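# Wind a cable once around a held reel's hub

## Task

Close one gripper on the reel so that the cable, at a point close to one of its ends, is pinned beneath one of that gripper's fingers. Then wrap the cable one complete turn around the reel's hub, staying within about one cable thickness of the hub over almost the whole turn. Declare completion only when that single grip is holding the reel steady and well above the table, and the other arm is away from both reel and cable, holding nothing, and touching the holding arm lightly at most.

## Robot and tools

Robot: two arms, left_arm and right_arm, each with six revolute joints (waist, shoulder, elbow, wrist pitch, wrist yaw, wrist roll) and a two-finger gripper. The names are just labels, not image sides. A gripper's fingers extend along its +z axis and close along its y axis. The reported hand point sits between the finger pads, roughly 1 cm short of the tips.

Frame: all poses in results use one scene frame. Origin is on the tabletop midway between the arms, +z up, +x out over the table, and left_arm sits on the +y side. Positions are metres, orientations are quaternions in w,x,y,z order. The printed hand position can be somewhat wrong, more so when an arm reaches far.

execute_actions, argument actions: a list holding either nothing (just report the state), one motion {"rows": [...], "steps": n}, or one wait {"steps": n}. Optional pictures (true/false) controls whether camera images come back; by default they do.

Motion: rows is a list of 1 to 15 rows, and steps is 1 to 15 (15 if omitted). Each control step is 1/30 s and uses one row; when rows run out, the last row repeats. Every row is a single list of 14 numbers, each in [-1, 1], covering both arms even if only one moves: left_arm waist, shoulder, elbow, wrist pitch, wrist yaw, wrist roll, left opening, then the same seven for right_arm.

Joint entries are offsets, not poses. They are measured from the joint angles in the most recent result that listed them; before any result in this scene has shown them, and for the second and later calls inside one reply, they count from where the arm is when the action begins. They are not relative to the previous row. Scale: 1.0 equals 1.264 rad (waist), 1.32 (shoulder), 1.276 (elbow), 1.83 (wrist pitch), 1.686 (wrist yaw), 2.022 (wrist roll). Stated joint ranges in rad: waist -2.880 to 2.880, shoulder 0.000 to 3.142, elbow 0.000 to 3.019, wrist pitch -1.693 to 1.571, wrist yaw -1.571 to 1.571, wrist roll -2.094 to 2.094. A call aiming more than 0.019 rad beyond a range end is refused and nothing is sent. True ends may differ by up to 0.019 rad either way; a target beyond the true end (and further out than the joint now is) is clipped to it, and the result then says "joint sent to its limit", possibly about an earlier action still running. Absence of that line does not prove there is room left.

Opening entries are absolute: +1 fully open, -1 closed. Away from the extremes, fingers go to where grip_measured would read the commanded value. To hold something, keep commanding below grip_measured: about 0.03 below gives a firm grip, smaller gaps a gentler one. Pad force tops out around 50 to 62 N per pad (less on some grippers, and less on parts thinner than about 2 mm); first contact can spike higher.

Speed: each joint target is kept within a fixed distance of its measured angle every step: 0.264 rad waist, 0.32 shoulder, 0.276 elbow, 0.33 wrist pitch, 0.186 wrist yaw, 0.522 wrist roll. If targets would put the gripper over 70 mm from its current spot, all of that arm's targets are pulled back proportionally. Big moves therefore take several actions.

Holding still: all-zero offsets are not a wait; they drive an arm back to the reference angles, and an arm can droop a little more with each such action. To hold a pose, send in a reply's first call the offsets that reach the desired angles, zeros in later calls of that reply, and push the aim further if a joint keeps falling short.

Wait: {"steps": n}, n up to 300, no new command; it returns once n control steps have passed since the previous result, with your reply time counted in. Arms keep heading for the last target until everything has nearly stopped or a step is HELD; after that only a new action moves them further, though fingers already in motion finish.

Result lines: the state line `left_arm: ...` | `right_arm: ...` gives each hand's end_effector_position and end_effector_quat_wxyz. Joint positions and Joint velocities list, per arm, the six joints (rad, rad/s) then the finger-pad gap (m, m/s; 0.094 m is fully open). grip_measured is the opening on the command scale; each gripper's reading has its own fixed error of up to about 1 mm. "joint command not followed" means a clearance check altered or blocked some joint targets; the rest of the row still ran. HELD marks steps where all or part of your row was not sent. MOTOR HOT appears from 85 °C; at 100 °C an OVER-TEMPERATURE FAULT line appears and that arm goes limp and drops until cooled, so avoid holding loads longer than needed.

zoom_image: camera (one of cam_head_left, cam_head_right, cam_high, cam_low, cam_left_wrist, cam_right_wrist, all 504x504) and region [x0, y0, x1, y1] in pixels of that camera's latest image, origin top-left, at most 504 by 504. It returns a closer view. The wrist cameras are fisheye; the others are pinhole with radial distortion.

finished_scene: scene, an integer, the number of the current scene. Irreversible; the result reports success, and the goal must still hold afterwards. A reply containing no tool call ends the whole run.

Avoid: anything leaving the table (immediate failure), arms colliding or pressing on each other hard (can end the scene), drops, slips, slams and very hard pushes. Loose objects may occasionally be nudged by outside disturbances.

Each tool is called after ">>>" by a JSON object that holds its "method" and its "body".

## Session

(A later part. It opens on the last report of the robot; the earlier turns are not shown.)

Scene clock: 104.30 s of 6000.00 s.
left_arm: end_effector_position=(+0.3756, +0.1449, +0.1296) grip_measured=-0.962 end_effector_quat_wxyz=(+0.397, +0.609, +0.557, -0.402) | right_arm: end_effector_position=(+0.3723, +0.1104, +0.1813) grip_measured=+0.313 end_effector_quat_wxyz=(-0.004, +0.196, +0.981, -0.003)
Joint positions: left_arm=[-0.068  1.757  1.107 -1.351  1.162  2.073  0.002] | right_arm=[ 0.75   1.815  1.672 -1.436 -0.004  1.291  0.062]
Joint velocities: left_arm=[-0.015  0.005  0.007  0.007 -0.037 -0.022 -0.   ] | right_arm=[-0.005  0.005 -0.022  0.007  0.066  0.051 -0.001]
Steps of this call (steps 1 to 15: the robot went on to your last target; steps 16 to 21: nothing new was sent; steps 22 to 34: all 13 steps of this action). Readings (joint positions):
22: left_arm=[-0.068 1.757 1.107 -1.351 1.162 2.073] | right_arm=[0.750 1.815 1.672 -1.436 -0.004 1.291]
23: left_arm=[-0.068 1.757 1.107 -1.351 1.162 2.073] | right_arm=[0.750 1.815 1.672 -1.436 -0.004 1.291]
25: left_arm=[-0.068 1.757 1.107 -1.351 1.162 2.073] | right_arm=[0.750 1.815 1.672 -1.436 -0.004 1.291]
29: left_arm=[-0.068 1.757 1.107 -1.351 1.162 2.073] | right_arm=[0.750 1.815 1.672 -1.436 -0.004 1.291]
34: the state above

>>> {"method": "execute_actions", "body": {"actions": []}}

Scene clock: 105.97 s of 6000.00 s.
left_arm: end_effector_position=(+0.3756, +0.1449, +0.1296) grip_measured=-0.962 end_effector_quat_wxyz=(+0.397, +0.609, +0.557, -0.402) | right_arm: end_effector_position=(+0.3723, +0.1104, +0.1813) grip_measured=+0.313 end_effector_quat_wxyz=(-0.004, +0.196, +0.981, -0.003)
Joint positions: left_arm=[-0.068  1.757  1.107 -1.351  1.162  2.073  0.002] | right_arm=[ 0.75   1.815  1.672 -1.436 -0.004  1.291  0.062]
Joint velocities: left_arm=[-0.015 -0.005  0.007 -0.002 -0.022  0.022 -0.001] | right_arm=[-0.024  0.005 -0.007 -0.007 -0.066  0.051 -0.001]
Steps of this call (steps 1 to 15: the robot went on to your last target; steps 16 to 50: nothing new was sent). Readings (joint positions):
1: left_arm=[-0.068 1.757 1.107 -1.351 1.162 2.073] | right_arm=[0.750 1.815 1.672 -1.436 -0.004 1.291]
2: left_arm=[-0.068 1.757 1.107 -1.351 1.162 2.073] | right_arm=[0.750 1.815 1.672 -1.436 -0.004 1.291]
4: left_arm=[-0.068 1.757 1.107 -1.351 1.162 2.073] | right_arm=[0.750 1.815 1.672 -1.436 -0.004 1.291]
8: left_arm=[-0.068 1.757 1.107 -1.351 1.162 2.073] | right_arm=[0.750 1.815 1.672 -1.436 -0.004 1.291]
50: the state above
All arms were judged still, so your last target was given up. Only a new action makes them travel on or press farther. Fingers that are still opening or closing keep moving.

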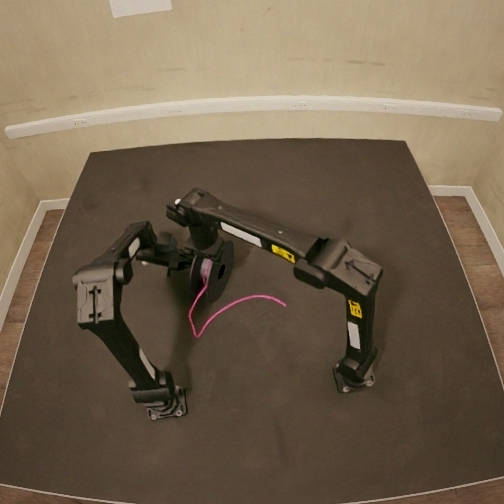

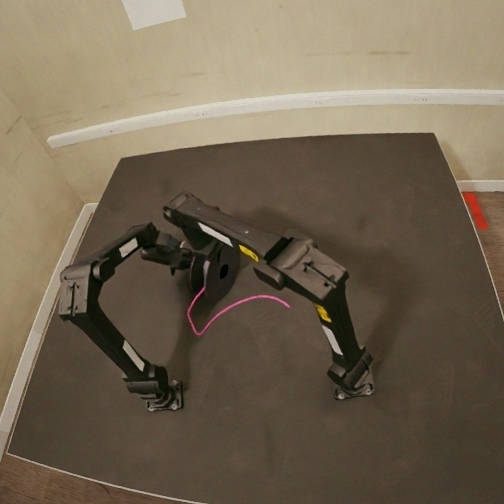

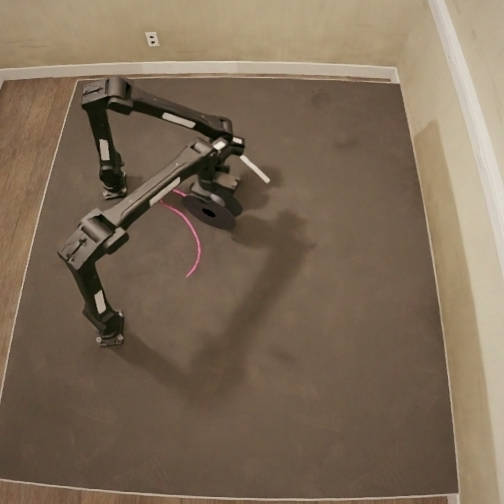

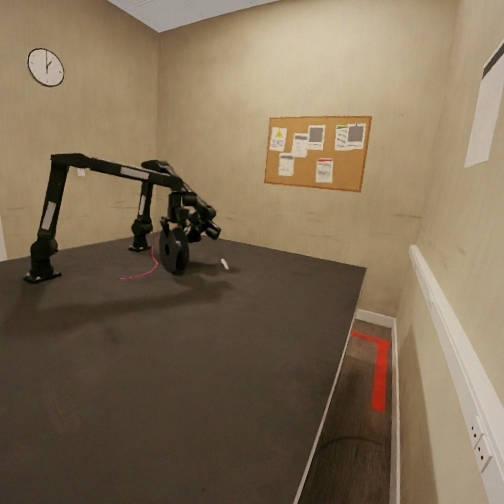

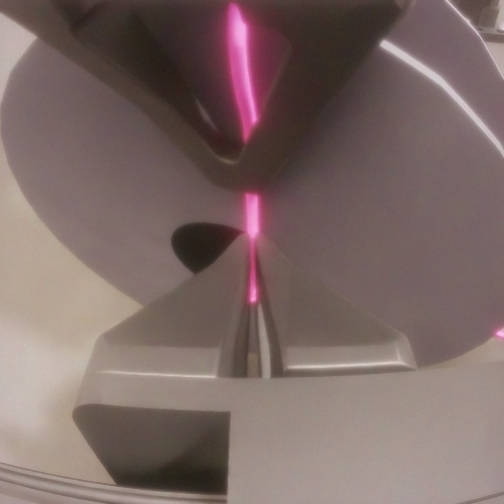

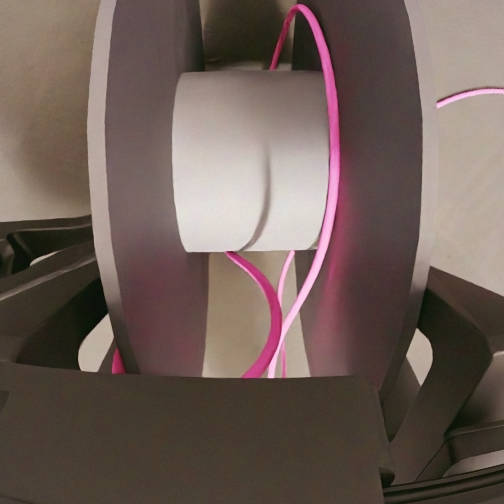

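>>> {"method": "execute_actions", "body": {"actions": [{"rows": [[0,0,0,0,0,0,-0.9,0,0,0.03,0,0,0,0.275],[0,0,0,0,0,0,-0.8,0,0,0.03,0,0,0,0.272],[0,0,0,0,0,0,-0.7,0,0,0.03,0,0,0,0.27],[0,0,0,0,0,0,-0.65,0,0,0.03,0,0,0,0.27],[0,0,0,0,0,0,-0.65,0,0,0.03,0,0,0,0.27],[0,0,0,0,0,0,-0.65,0,0,0.03,0,0,0,0.27],[0.01,0,0.02,0,0,0,-0.65,0,0,0.03,0,0,0,0.27],[0.025,0,0.03,0,0,0,-0.65,0,0,0.03,0,0,0,0.27],[0.04,0,0.03,0,0,0,-0.65,0,0,0.03,0,0,0,0.27],[0.055,0,0.03,0,0,0,-0.65,0,0,0.03,0,0,0,0.27],[0.07,0,0.03,0,0,0,-0.65,0,0,0.03,0,0,0,0.27],[0.085,0,0.03,0,0,0,-0.65,0,0,0.03,0,0,0,0.27],[0.10,0,0.03,0,0,0,-0.65,0,0,0.03,0,0,0,0.27],[0.11,0,0.03,0,0,0,-0.65,0,0,0.03,0,0,0,0.27],[0.12,0,0.03,0,0,0,-0.65,0,0,0.03,0,0,0,0.27]], "steps": 15}]}}

Scene clock: 107.37 s of 6000.00 s.
left_arm: end_effector_position=(+0.3843, +0.1893, +0.1296) grip_measured=-0.651 end_effector_quat_wxyz=(+0.418, +0.579, +0.588, -0.381) | right_arm: end_effector_position=(+0.3727, +0.1110, +0.1825) grip_measured=+0.309 end_effector_quat_wxyz=(-0.003, +0.196, +0.981, -0.001)
Joint positions: left_arm=[ 0.036  1.757  1.107 -1.351  1.162  2.073  0.016] | right_arm=[ 0.75   1.814  1.674 -1.435 -0.004  1.291  0.061]
Joint velocities: left_arm=[ 0.659 -0.015 -0.007 -0.027 -0.037 -0.037 -0.001] | right_arm=[ 0.005 -0.005  0.002 -0.002 -0.037 -0.007  0.   ]
Steps of this call (steps 1 to 27: nothing new was sent; steps 28 to 42: all 15 steps of this action). Readings (joint positions):
28: left_arm=[-0.068 1.757 1.107 -1.351 1.162 2.073] | right_arm=[0.750 1.815 1.672 -1.436 -0.004 1.291]
29: left_arm=[-0.068 1.757 1.107 -1.351 1.162 2.073] | right_arm=[0.750 1.815 1.672 -1.436 -0.004 1.291]
31: left_arm=[-0.068 1.757 1.107 -1.351 1.162 2.073] | right_arm=[0.750 1.815 1.672 -1.436 -0.004 1.291]
35: left_arm=[-0.065 1.757 1.107 -1.351 1.162 2.073] | right_arm=[0.750 1.815 1.672 -1.436 -0.004 1.291]
42: the state above

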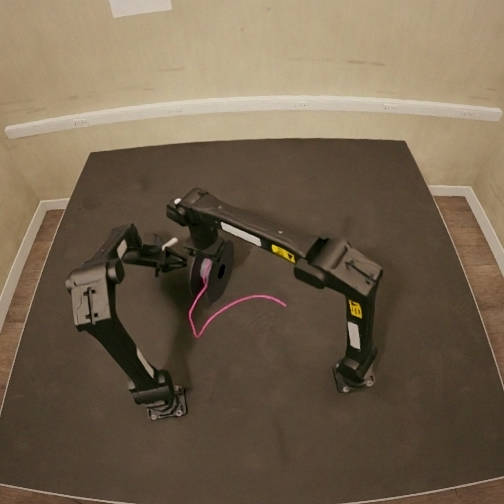

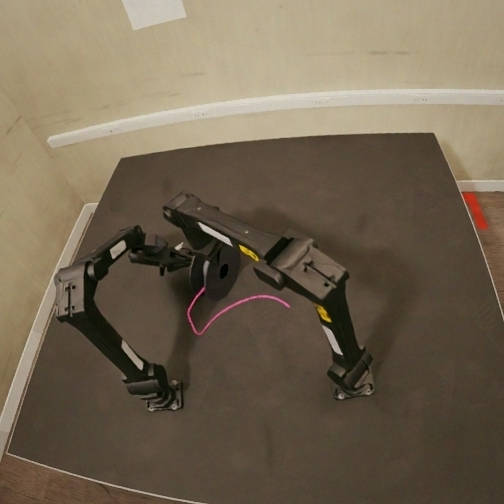

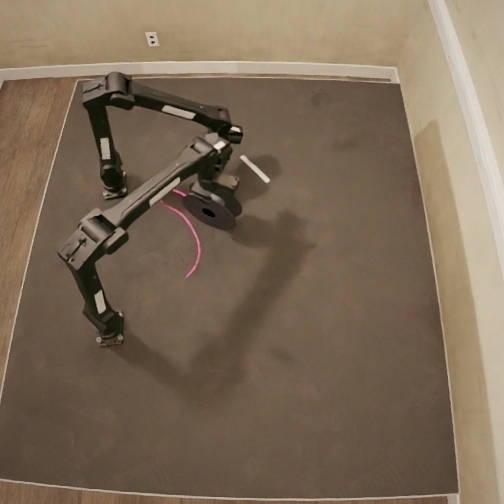

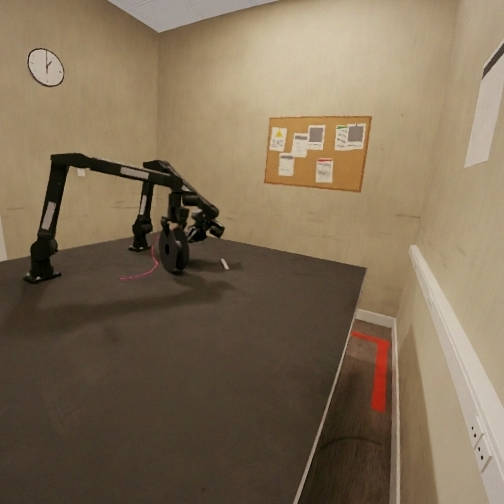

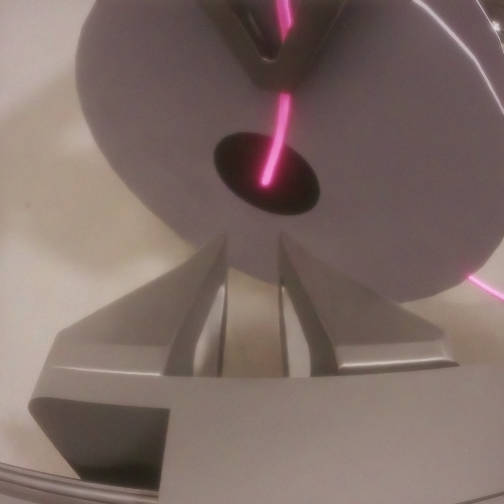

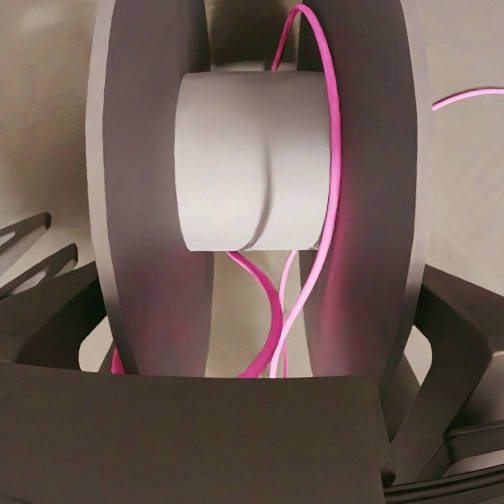

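>>> {"method": "execute_actions", "body": {"actions": [{"rows": [[0.04,0,0.03,0,0,0,-0.5,0,-0.012,0.045,-0.004,0,0,0.268],[0.045,0,0.03,0,0,0,-0.4,0,-0.02,0.045,-0.008,0,0,0.268],[0.05,0,0.03,0,0,0,-0.3,0,-0.03,0.045,-0.014,0,0,0.268],[0.055,0,0.03,0,0,0,-0.2,0,-0.041,0.045,-0.022,0,0,0.268],[0.06,0,0.03,0,0,0,-0.1,0,-0.053,0.045,-0.031,0,0,0.268],[0.065,0,0.03,0,0,0,0,0,-0.065,0.045,-0.04,0,0,0.268],[0.07,0,0.03,0,0,0,0,0,-0.077,0.045,-0.049,0,0.005,0.268],[0.075,0,0.03,0,0,0,0,0,-0.089,0.045,-0.058,0,0.01,0.268],[0.08,0,0.03,0,0,0,0,-0.005,-0.101,0.045,-0.067,0,0.016,0.268],[0.08,0,0.03,0,0,0,0,-0.012,-0.113,0.045,-0.076,-0.01,0.022,0.268],[0.08,0,0.03,0,0,0,0,-0.02,-0.125,0.045,-0.085,-0.02,0.028,0.268],[0.08,0,0.03,0,0,0,0,-0.03,-0.137,0.045,-0.094,-0.032,0.034,0.268],[0.08,0,0.03,0,0,0,0,-0.04,-0.148,0.045,-0.102,-0.045,0.04,0.268],[0.08,0,0.03,0,0,0,0,-0.05,-0.157,0.045,-0.109,-0.058,0.046,0.268],[0.08,0,0.03,0,0,0,0,-0.06,-0.165,0.045,-0.115,-0.072,0.052,0.268]], "steps": 15}]}}

Scene clock: 115.13 s of 6000.00 s.
left_arm: end_effector_position=(+0.3882, +0.2323, +0.1296) grip_measured=-0.001 end_effector_quat_wxyz=(+0.436, +0.549, +0.616, -0.360) | right_arm: end_effector_position=(+0.3339, +0.0695, +0.2664) grip_measured=+0.309 end_effector_quat_wxyz=(-0.050, +0.232, +0.971, +0.019)
Joint positions: left_arm=[ 0.136  1.757  1.107 -1.351  1.162  2.073  0.047] | right_arm=[ 0.723  1.652  1.675 -1.606 -0.107  1.338  0.061]
Joint velocities: left_arm=[-0.005 -0.005  0.007 -0.002 -0.022  0.007 -0.   ] | right_arm=[-0.317 -0.63   0.002 -0.432 -0.564  0.212 -0.   ]
Steps of this call (steps 1 to 30: the robot went on to your last target; steps 31 to 218: nothing new was sent; steps 219 to 233: all 15 steps of this action). Readings (joint positions):
219: left_arm=[0.091 1.757 1.107 -1.351 1.162 2.073] | right_arm=[0.750 1.813 1.675 -1.435 -0.004 1.291]
220: left_arm=[0.091 1.757 1.107 -1.351 1.162 2.073] | right_arm=[0.750 1.812 1.675 -1.436 -0.004 1.291]
222: left_arm=[0.091 1.757 1.107 -1.351 1.162 2.073] | right_arm=[0.750 1.810 1.675 -1.444 -0.004 1.291]
226: left_arm=[0.102 1.757 1.107 -1.351 1.162 2.073] | right_arm=[0.750 1.782 1.675 -1.497 -0.004 1.292]
233: the state above

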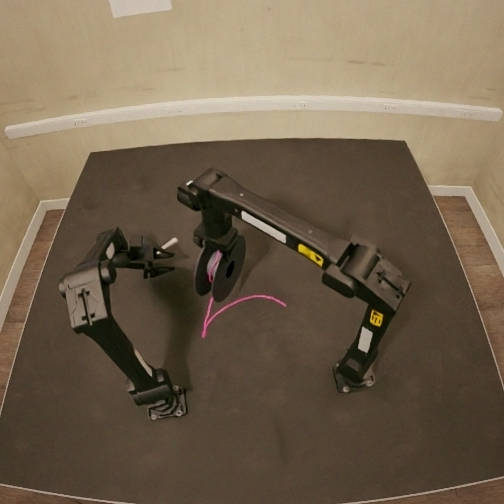

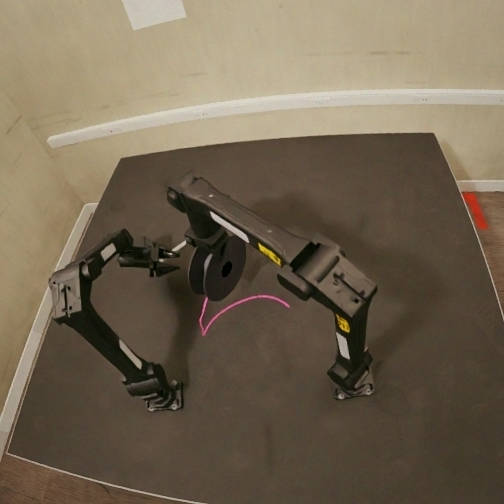

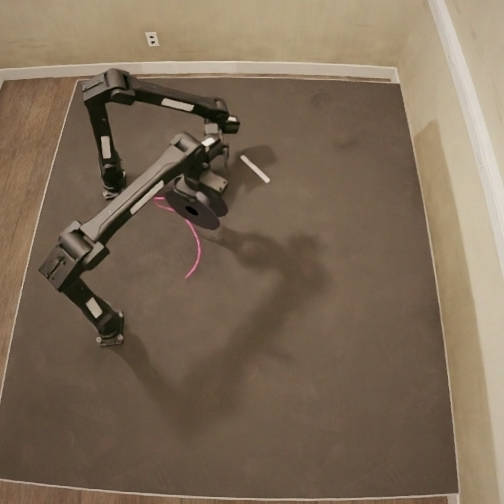

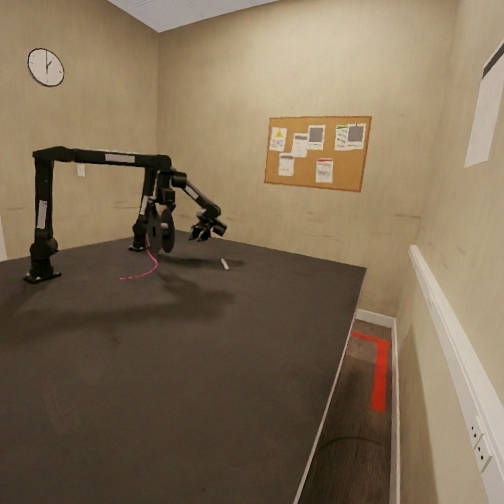

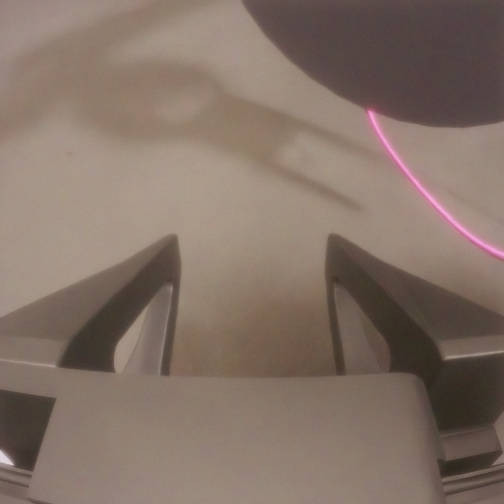

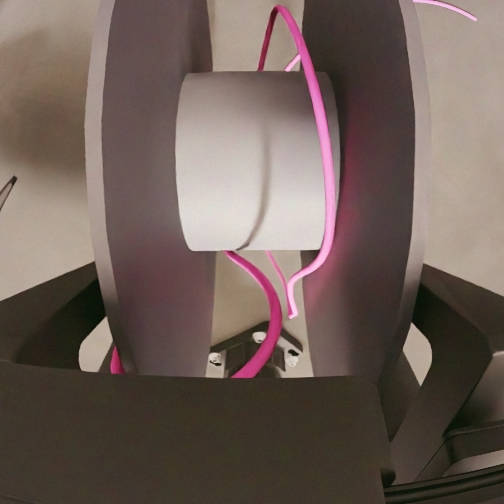

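>>> {"method": "execute_actions", "body": {"actions": [{"rows": [[0,0,0.03,0,0,0,0,-0.042,-0.042,0.045,-0.021,-0.018,0.033,0.268],[0,0,0.03,0,0,0,0,-0.048,-0.042,0.045,-0.021,-0.028,0.039,0.268],[0,0,0.03,0,0,0,0,-0.057,-0.042,0.045,-0.021,-0.042,0.046,0.268],[0,0,0.03,0,0,0,0,-0.068,-0.042,0.045,-0.021,-0.06,0.053,0.268],[0,0,0.03,0,0,0,0,-0.081,-0.042,0.045,-0.021,-0.08,0.06,0.268],[0,0,0.03,0,0,0,0,-0.095,-0.042,0.045,-0.021,-0.102,0.067,0.268],[0,0,0.03,0,0,0,0,-0.109,-0.042,0.045,-0.021,-0.124,0.074,0.268],[0,0,0.03,0,0,0,0,-0.123,-0.042,0.045,-0.021,-0.146,0.081,0.268],[0,0,0.03,0,0,0,0,-0.137,-0.042,0.045,-0.021,-0.168,0.088,0.268],[0,0,0.03,0,0,0,0,-0.151,-0.042,0.045,-0.021,-0.19,0.095,0.268],[0,0,0.03,0,0,0,0,-0.165,-0.042,0.045,-0.021,-0.212,0.102,0.268],[0,0,0.03,0,0,0,0,-0.179,-0.042,0.045,-0.021,-0.234,0.108,0.268],[0,0,0.03,0,0,0,0,-0.193,-0.042,0.045,-0.021,-0.256,0.114,0.268],[0,0,0.03,0,0,0,0,-0.207,-0.042,0.045,-0.021,-0.278,0.119,0.268],[0,0,0.03,0,0,0,0,-0.22,-0.042,0.045,-0.021,-0.30,0.122,0.268]], "steps": 15}], "pictures": false}}

>>> {"method": "execute_actions", "body": {"actions": [{"rows": [[0,0,0.03,0,0,0,0,-0.04,0,0.045,0,-0.04,0.01,0.268],[0,0,0.03,0,0,0,0,-0.054,0,0.045,0,-0.062,0.01,0.268],[0,0,0.03,0,0,0,0,-0.068,0,0.045,0,-0.084,0.01,0.268],[0,0,0.03,0,0,0,0,-0.082,0,0.045,0,-0.106,0.01,0.268],[0,0,0.03,0,0,0,0,-0.096,0,0.045,0,-0.128,0.01,0.268],[0,0,0.03,0,0,0,0,-0.11,0,0.045,0,-0.15,0.01,0.268],[0,0,0.03,0,0,0,0,-0.124,0,0.045,0,-0.172,0.01,0.268],[0,0,0.03,0,0,0,0,-0.138,0,0.045,0,-0.194,0.01,0.268],[0,0,0.03,0,0,0,0,-0.152,0,0.045,0,-0.216,0.01,0.268],[0,0,0.03,0,0,0,0,-0.166,0,0.045,0,-0.238,0.01,0.268],[0,0,0.03,0,0,0,0,-0.179,0,0.045,0,-0.258,0.01,0.268],[0,0,0.03,0,0,0,0,-0.19,0,0.045,0,-0.276,0.01,0.268],[0,0,0.03,0,0,0,0,-0.199,0,0.045,0,-0.292,0.01,0.268],[0,0,0.03,0,0,0,0,-0.206,0,0.045,0,-0.304,0.01,0.268],[0,0,0.03,0,0,0,0,-0.21,0,0.045,0,-0.312,0.01,0.268]], "steps": 15}], "pictures": false}}

>>> {"method": "execute_actions", "body": {"actions": [{"steps": 15}]}}

Scene clock: 118.07 s of 6000.00 s.
left_arm: end_effector_position=(+0.3882, +0.2323, +0.1296) grip_measured=-0.001 end_effector_quat_wxyz=(+0.436, +0.549, +0.616, -0.360) | right_arm: end_effector_position=(+0.3615, +0.0348, +0.3251) grip_measured=+0.308 end_effector_quat_wxyz=(-0.242, +0.413, +0.866, +0.144)
Joint positions: left_arm=[ 0.136  1.757  1.107 -1.351  1.162  2.073  0.047] | right_arm=[ 0.482  1.588  1.682 -1.639 -0.571  1.525  0.061]
Joint velocities: left_arm=[-0.015 -0.005  0.017  0.002  0.007 -0.022 -0.001] | right_arm=[-0.659  0.005  0.012 -0.007 -0.799  0.344 -0.   ]
Steps of this call (steps 1 to 30: the robot went on to your last target; steps 31 to 73: nothing new was sent; steps 74 to 88: all 15 steps of this action). Readings (joint positions):
74: left_arm=[0.136 1.757 1.107 -1.351 1.162 2.073] | right_arm=[0.668 1.588 1.682 -1.639 -0.126 1.384]
75: left_arm=[0.136 1.757 1.107 -1.351 1.162 2.073] | right_arm=[0.668 1.588 1.682 -1.639 -0.136 1.387]
77: left_arm=[0.136 1.757 1.107 -1.351 1.162 2.073] | right_arm=[0.665 1.588 1.682 -1.639 -0.180 1.400]
81: left_arm=[0.136 1.757 1.107 -1.351 1.162 2.073] | right_arm=[0.629 1.588 1.682 -1.639 -0.321 1.440]
88: the state above

Scene clock: 118.57 s of 6000.00 s.
left_arm: end_effector_position=(+0.3882, +0.2323, +0.1296) grip_measured=-0.001 end_effector_quat_wxyz=(+0.436, +0.549, +0.616, -0.360) | right_arm: end_effector_position=(+0.4160, -0.0053, +0.3866) grip_measured=+0.308 end_effector_quat_wxyz=(-0.409, +0.463, +0.726, +0.302)
Joint positions: left_arm=[ 0.136  1.757  1.107 -1.351  1.162  2.073  0.047] | right_arm=[ 0.235  1.588  1.682 -1.639 -1.066  1.532  0.061]
Joint velocities: left_arm=[ 0.005 -0.015  0.022 -0.002 -0.022 -0.022 -0.   ] | right_arm=[-0.386 -0.015 -0.007  0.012 -0.418 -0.095  0.001]
Steps of this call (steps 1 to 15: all 15 steps of this action). Readings (joint positions):
1: left_arm=[0.136 1.757 1.107 -1.351 1.162 2.073] | right_arm=[0.461 1.588 1.682 -1.639 -0.602 1.529]
2: left_arm=[0.136 1.757 1.107 -1.351 1.162 2.073] | right_arm=[0.442 1.588 1.682 -1.639 -0.633 1.529]
4: left_arm=[0.136 1.757 1.107 -1.351 1.162 2.073] | right_arm=[0.407 1.588 1.682 -1.639 -0.704 1.530]
8: left_arm=[0.136 1.757 1.107 -1.351 1.162 2.073] | right_arm=[0.344 1.588 1.682 -1.639 -0.853 1.531]
15: the state above

Scene clock: 119.07 s of 6000.00 s.
left_arm: end_effector_position=(+0.3882, +0.2323, +0.1296) grip_measured=-0.001 end_effector_quat_wxyz=(+0.436, +0.549, +0.616, -0.360) | right_arm: end_effector_position=(+0.4240, -0.0149, +0.3885) grip_measured=+0.308 end_effector_quat_wxyz=(-0.409, +0.471, +0.717, +0.310)
Joint positions: left_arm=[ 0.136  1.757  1.107 -1.351  1.162  2.073  0.047] | right_arm=[ 0.208  1.588  1.682 -1.639 -1.079  1.532  0.061]
Joint velocities: left_arm=[ 0.005 -0.015 -0.022  0.002 -0.007  0.037  0.   ] | right_arm=[-0.005 -0.005  0.002  0.022  0.007 -0.007 -0.   ]
Steps of this call (steps 1 to 15: the robot went on to your last target). Readings (joint positions):
1: left_arm=[0.136 1.757 1.107 -1.351 1.162 2.073] | right_arm=[0.223 1.588 1.682 -1.639 -1.075 1.532]
2: left_arm=[0.136 1.757 1.107 -1.351 1.162 2.073] | right_arm=[0.214 1.588 1.682 -1.639 -1.077 1.532]
4: left_arm=[0.136 1.757 1.107 -1.351 1.162 2.073] | right_arm=[0.207 1.588 1.682 -1.639 -1.077 1.532]
8: left_arm=[0.136 1.757 1.107 -1.351 1.162 2.073] | right_arm=[0.208 1.588 1.682 -1.639 -1.079 1.532]
15: the state above

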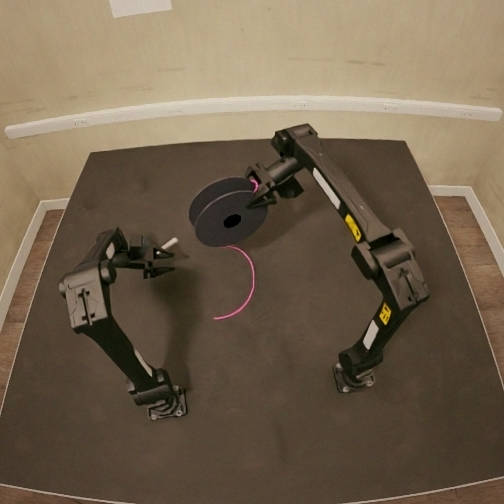

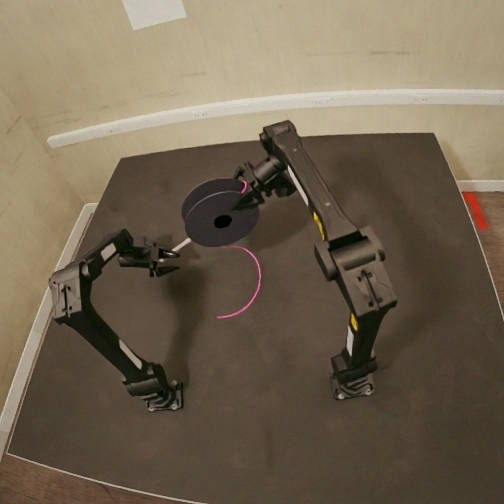

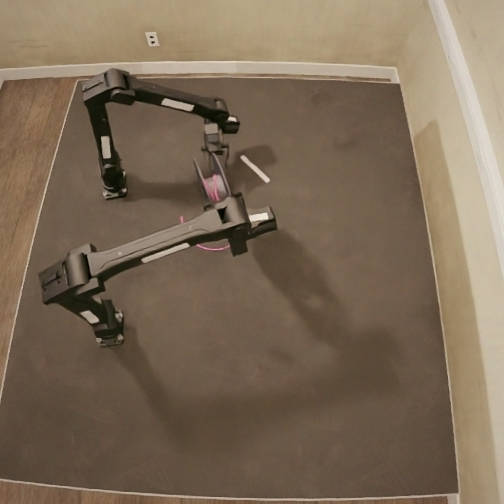

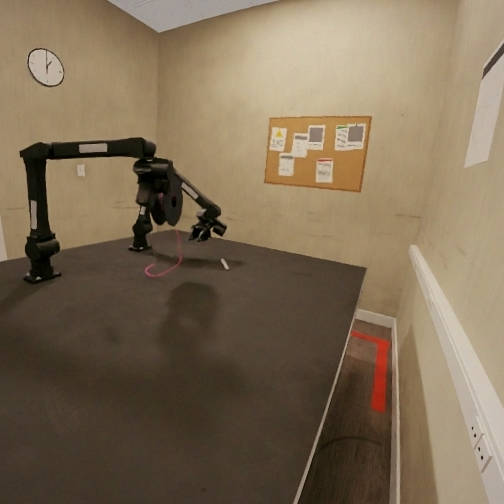

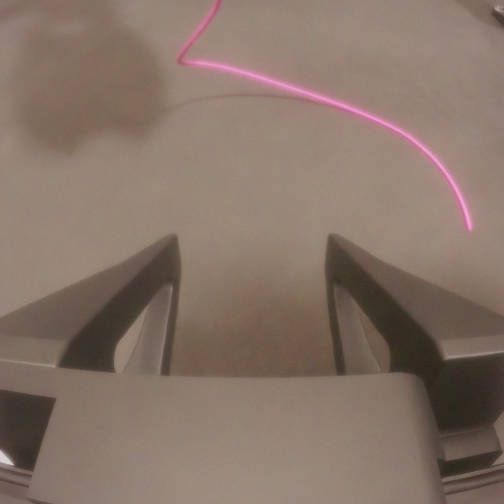

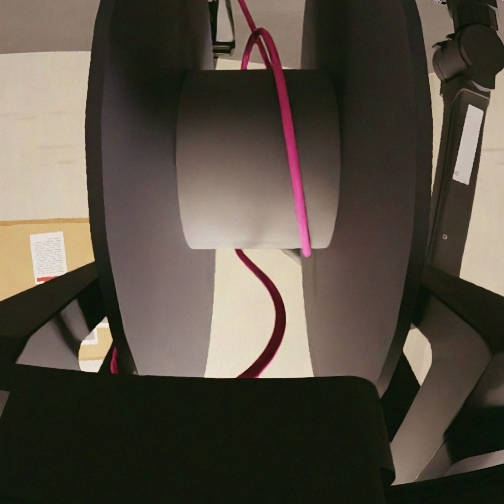

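>>> {"method": "zoom_image", "body": {"camera": "cam_low", "region": [110, 150, 260, 300]}}

>>> {"method": "zoom_image", "body": {"camera": "cam_high", "region": [150, 90, 310, 270]}}

>>> {"method": "execute_actions", "body": {"actions": []}}

Region (110, 150, 260, 300) of cam_low's 504x504 image, scaled by 3.360, with more detail than that image has.

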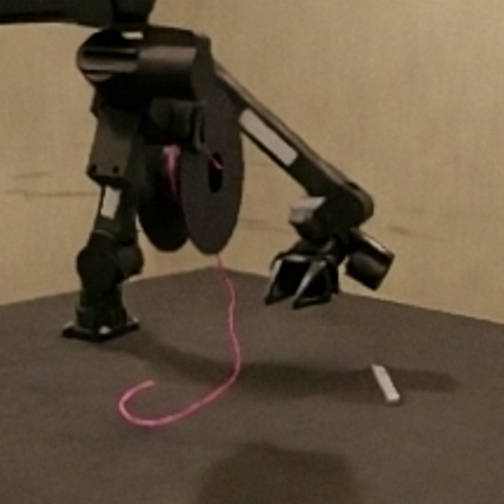

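Region (150, 90, 310, 270) of cam_high's 504x504 image, scaled by 2.800, with more detail than that image has.

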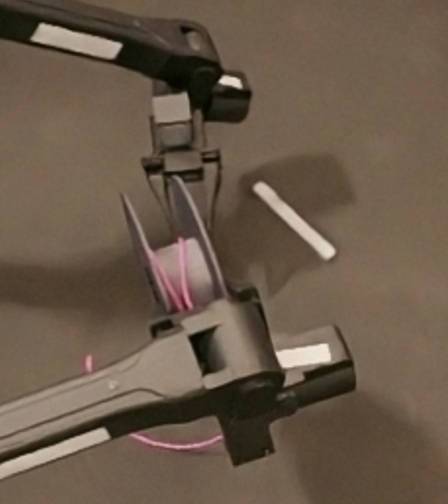

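Scene clock: 119.87 s of 6000.00 s.
left_arm: end_effector_position=(+0.3882, +0.2323, +0.1296) grip_measured=-0.001 end_effector_quat_wxyz=(+0.436, +0.549, +0.616, -0.360) | right_arm: end_effector_position=(+0.4240, -0.0149, +0.3885) grip_measured=+0.308 end_effector_quat_wxyz=(-0.409, +0.471, +0.717, +0.310)
Joint positions: left_arm=[ 0.136  1.757  1.107 -1.351  1.162  2.073  0.047] | right_arm=[ 0.208  1.588  1.682 -1.639 -1.079  1.532  0.061]
Joint velocities: left_arm=[-0.005 -0.005 -0.007  0.017  0.051  0.051 -0.001] | right_arm=[-0.005 -0.015  0.012 -0.002 -0.051  0.051 -0.001]
Steps of this call (steps 1 to 15: the robot went on to your last target; steps 16 to 24: nothing new was sent). Readings (joint positions):
1: left_arm=[0.136 1.757 1.107 -1.351 1.162 2.073] | right_arm=[0.208 1.588 1.682 -1.639 -1.079 1.532]
2: left_arm=[0.136 1.757 1.107 -1.351 1.162 2.073] | right_arm=[0.208 1.588 1.682 -1.639 -1.079 1.532]
4: left_arm=[0.136 1.757 1.107 -1.351 1.162 2.073] | right_arm=[0.208 1.588 1.682 -1.639 -1.079 1.532]
8: left_arm=[0.136 1.757 1.107 -1.351 1.162 2.073] | right_arm=[0.208 1.588 1.682 -1.639 -1.079 1.532]
24: the state above
All arms were judged still, so your last target was given up. Only a new action makes them travel on or press farther. Fingers that are still opening or closing keep moving.

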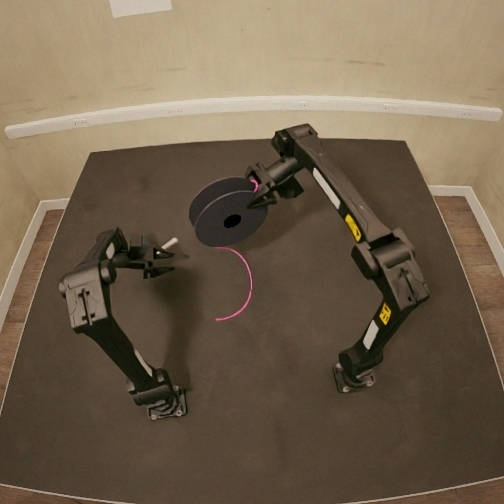

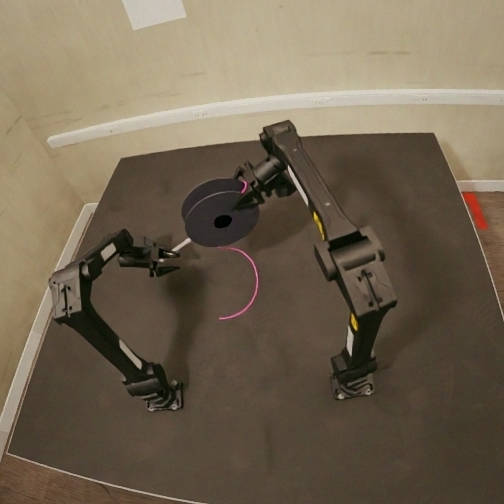

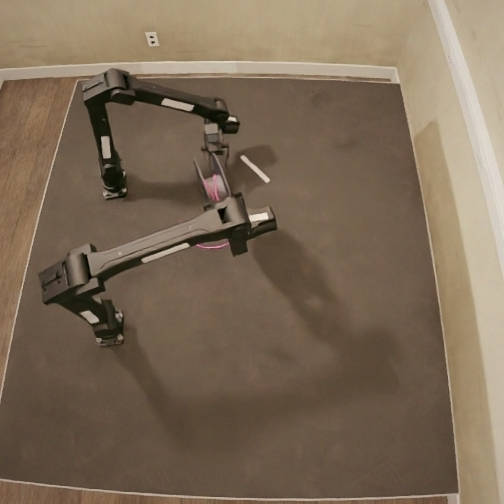

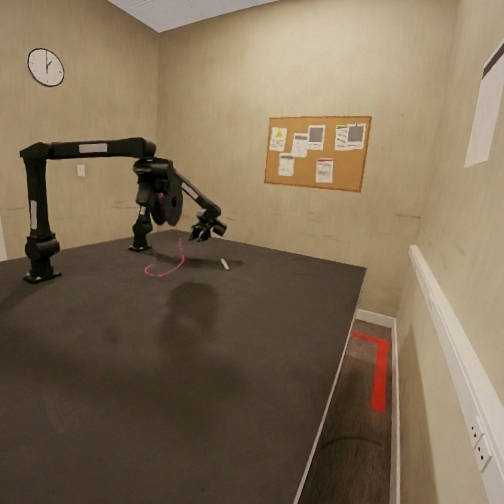

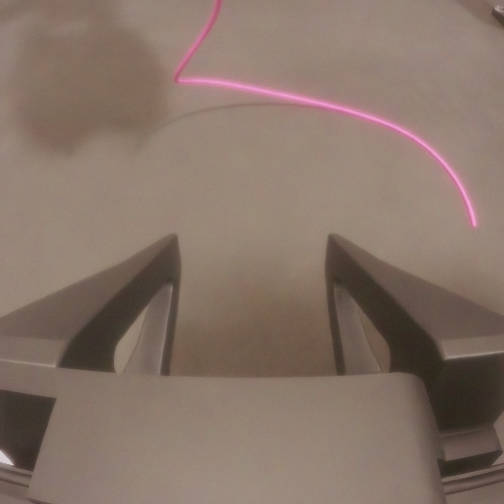

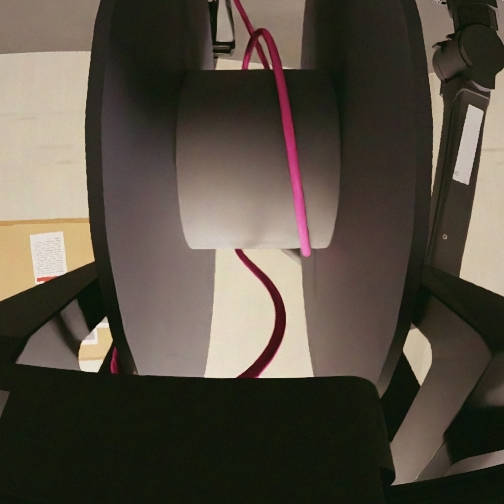

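>>> {"method": "execute_actions", "body": {"actions": [{"rows": [[0,0.003,0.04,-0.004,0,0,0.1,0,0,0.045,0,-0.018,0,0.268],[-0.004,0.008,0.052,-0.009,0,0,0.2,0,0,0.045,0,-0.026,0,0.268],[-0.011,0.014,0.067,-0.015,0,0,0.3,0,0,0.045,0,-0.036,0,0.268],[-0.021,0.021,0.084,-0.022,0,0,0.4,0,0,0.045,0,-0.048,0,0.268],[-0.034,0.029,0.102,-0.03,0,0,0.5,0,0,0.045,0,-0.061,0,0.268],[-0.048,0.037,0.12,-0.038,0,0,0.6,0,0,0.045,0,-0.074,0,0.268],[-0.063,0.045,0.138,-0.046,0,0,0.6,0,0,0.045,0,-0.087,0,0.268],[-0.078,0.053,0.156,-0.054,0,0,0.6,0,0,0.045,0,-0.10,0,0.268],[-0.093,0.061,0.174,-0.062,0,0,0.6,0,0,0.045,0,-0.113,0,0.268],[-0.108,0.069,0.192,-0.069,0,0,0.6,0,0,0.045,0,-0.126,0,0.268],[-0.123,0.076,0.209,-0.076,0,0,0.6,0,0,0.045,0,-0.139,0,0.268],[-0.137,0.082,0.224,-0.082,0,0,0.6,0,0,0.045,0,-0.15,0,0.268],[-0.149,0.087,0.236,-0.086,0,0,0.6,0,0,0.045,0,-0.159,0,0.268],[-0.158,0.09,0.243,-0.089,0,0,0.6,0,0,0.045,0,-0.166,0,0.268],[-0.164,0.091,0.247,-0.09,0,0,0.6,0,0,0.045,0,-0.17,0,0.268]], "steps": 15}], "pictures": false}}

>>> {"method": "execute_actions", "body": {"actions": [{"steps": 15}]}}

Scene clock: 123.23 s of 6000.00 s.
left_arm: end_effector_position=(+0.4501, +0.1657, +0.1706) grip_measured=+0.599 end_effector_quat_wxyz=(+0.410, +0.610, +0.557, -0.385) | right_arm: end_effector_position=(+0.4175, -0.0005, +0.4303) grip_measured=+0.308 end_effector_quat_wxyz=(-0.496, +0.429, +0.656, +0.373)
Joint positions: left_arm=[-0.045  1.849  1.375 -1.491  1.162  2.073  0.075] | right_arm=[ 0.208  1.588  1.682 -1.639 -1.339  1.532  0.061]
Joint velocities: left_arm=[-0.611  0.161  0.32  -0.149 -0.051 -0.066  0.   ] | right_arm=[-0.005 -0.005  0.007  0.017 -0.212 -0.037  0.   ]
Steps of this call (steps 1 to 86: nothing new was sent; steps 87 to 101: all 15 steps of this action). Readings (joint positions):
87: left_arm=[0.136 1.757 1.108 -1.351 1.162 2.073] | right_arm=[0.208 1.588 1.682 -1.639 -1.083 1.532]
88: left_arm=[0.136 1.757 1.111 -1.353 1.162 2.073] | right_arm=[0.208 1.588 1.682 -1.639 -1.092 1.532]
90: left_arm=[0.135 1.760 1.130 -1.366 1.162 2.073] | right_arm=[0.208 1.588 1.682 -1.639 -1.124 1.532]
94: left_arm=[0.102 1.786 1.223 -1.414 1.162 2.073] | right_arm=[0.208 1.588 1.682 -1.639 -1.210 1.532]
101: the state above

Scene clock: 123.73 s of 6000.00 s.
left_arm: end_effector_position=(+0.4488, +0.1503, +0.1706) grip_measured=+0.599 end_effector_quat_wxyz=(+0.402, +0.617, +0.550, -0.395) | right_arm: end_effector_position=(+0.4174, -0.0002, +0.4313) grip_measured=+0.308 end_effector_quat_wxyz=(-0.498, +0.428, +0.655, +0.374)
Joint positions: left_arm=[-0.076  1.857  1.385 -1.505  1.162  2.073  0.075] | right_arm=[ 0.208  1.588  1.682 -1.639 -1.345  1.532  0.061]
Joint velocities: left_arm=[ 0.005 -0.015 -0.002  0.017  0.051 -0.007 -0.001] | right_arm=[ 0.005 -0.015 -0.017  0.002 -0.037 -0.037 -0.   ]
Steps of this call (steps 1 to 15: the robot went on to your last target). Readings (joint positions):
1: left_arm=[-0.063 1.853 1.383 -1.495 1.162 2.073] | right_arm=[0.208 1.588 1.682 -1.639 -1.344 1.532]
2: left_arm=[-0.078 1.855 1.385 -1.497 1.162 2.073] | right_arm=[0.208 1.588 1.682 -1.639 -1.345 1.532]
4: left_arm=[-0.095 1.856 1.385 -1.502 1.162 2.073] | right_arm=[0.208 1.588 1.682 -1.639 -1.345 1.532]
8: left_arm=[-0.091 1.857 1.385 -1.505 1.162 2.073] | right_arm=[0.208 1.588 1.682 -1.639 -1.345 1.532]
15: the state above

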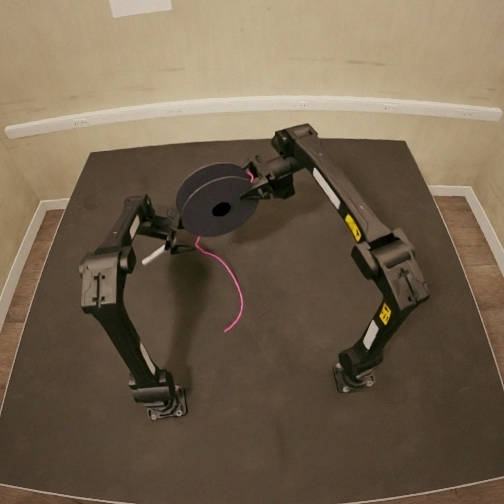

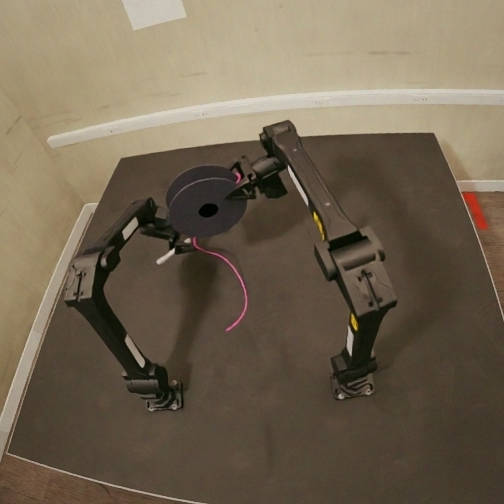

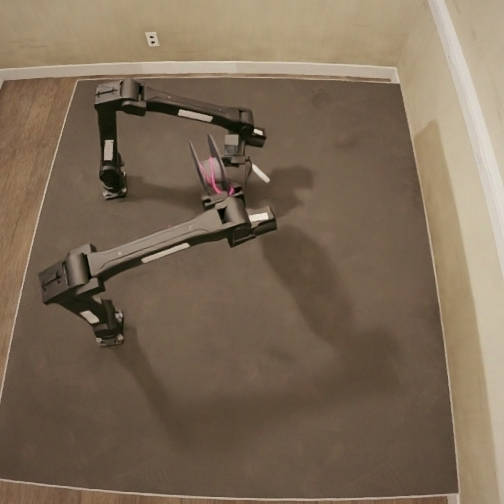

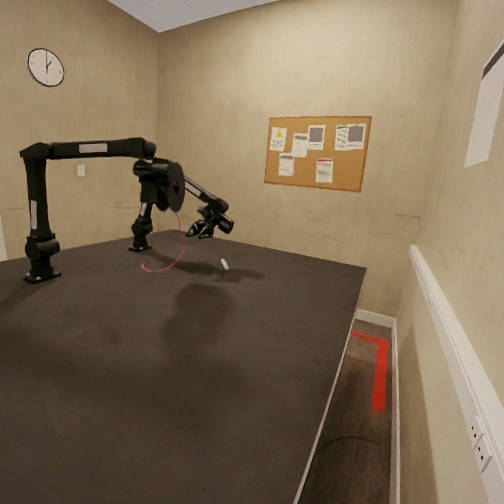

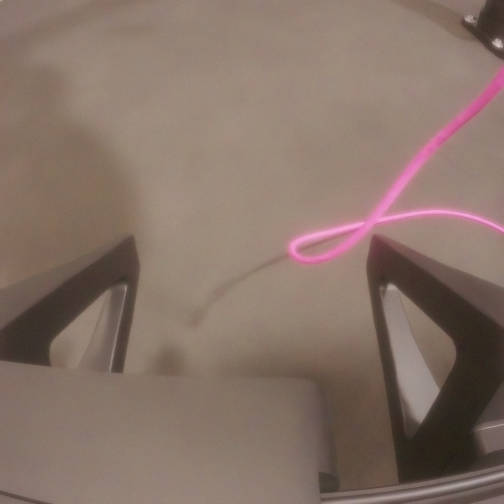

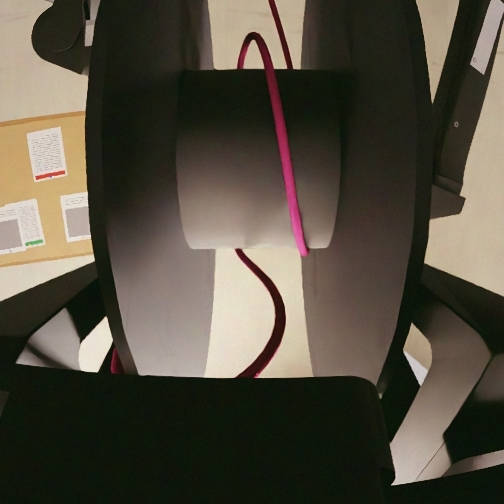

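>>> {"method": "execute_actions", "body": {"actions": [{"steps": 20}]}}

Scene clock: 124.40 s of 6000.00 s.
left_arm: end_effector_position=(+0.4488, +0.1503, +0.1706) grip_measured=+0.599 end_effector_quat_wxyz=(+0.402, +0.617, +0.550, -0.395) | right_arm: end_effector_position=(+0.4174, -0.0002, +0.4313) grip_measured=+0.308 end_effector_quat_wxyz=(-0.498, +0.428, +0.655, +0.374)
Joint positions: left_arm=[-0.076  1.857  1.385 -1.505  1.162  2.073  0.075] | right_arm=[ 0.208  1.588  1.682 -1.639 -1.345  1.532  0.061]
Joint velocities: left_arm=[-0.024  0.005 -0.007 -0.042  0.007  0.007 -0.001] | right_arm=[ 0.015 -0.005 -0.017  0.007  0.007 -0.037  0.   ]
Steps of this call (steps 1 to 15: the robot went on to your last target; steps 16 to 20: nothing new was sent). Readings (joint positions):
1: left_arm=[-0.076 1.857 1.385 -1.505 1.162 2.073] | right_arm=[0.208 1.588 1.682 -1.639 -1.345 1.532]
2: left_arm=[-0.076 1.857 1.385 -1.505 1.162 2.073] | right_arm=[0.208 1.588 1.682 -1.639 -1.345 1.532]
4: left_arm=[-0.076 1.857 1.385 -1.505 1.162 2.073] | right_arm=[0.208 1.588 1.682 -1.639 -1.345 1.532]
8: left_arm=[-0.076 1.857 1.385 -1.505 1.162 2.073] | right_arm=[0.208 1.588 1.682 -1.639 -1.345 1.532]
20: the state above
All arms were judged still, so your last target was given up. Only a new action makes them travel on or press farther. Fingers that are still opening or closing keep moving.

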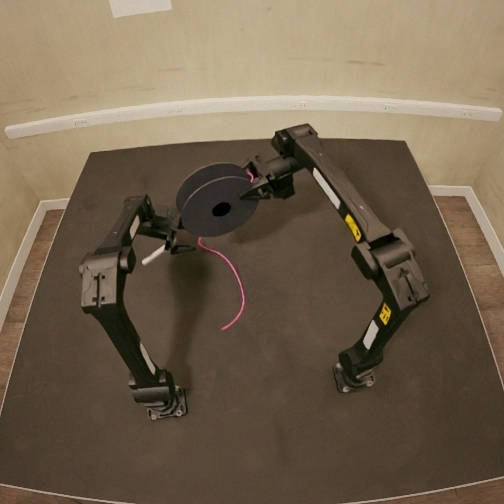

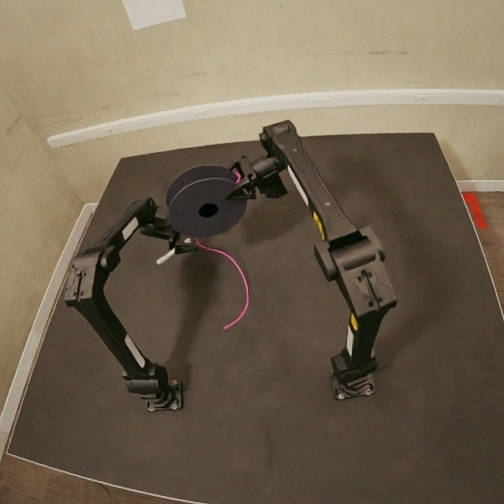

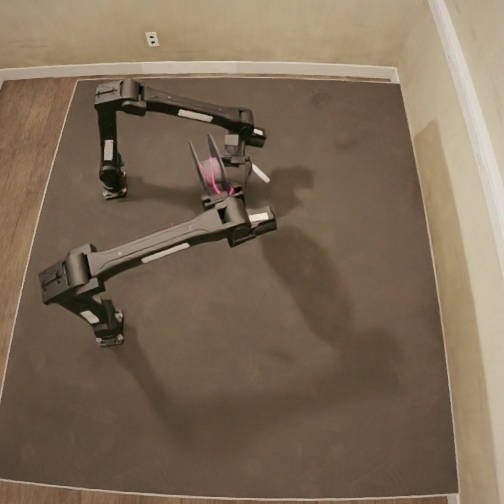

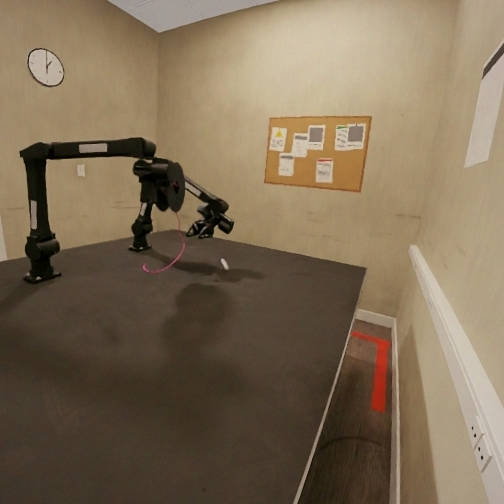

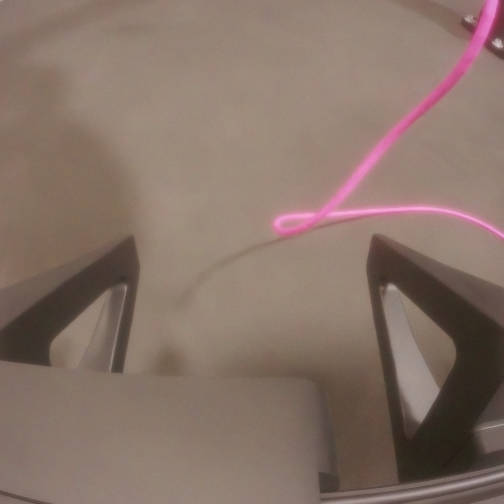

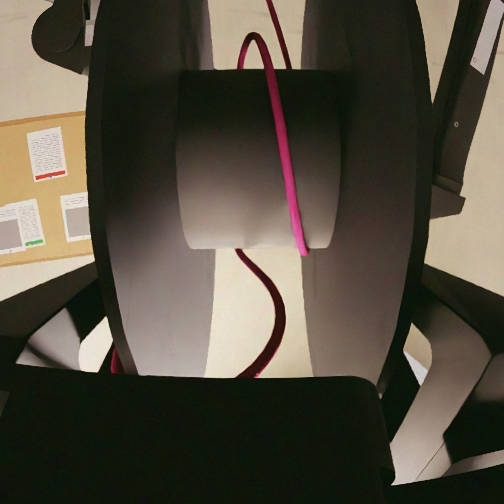

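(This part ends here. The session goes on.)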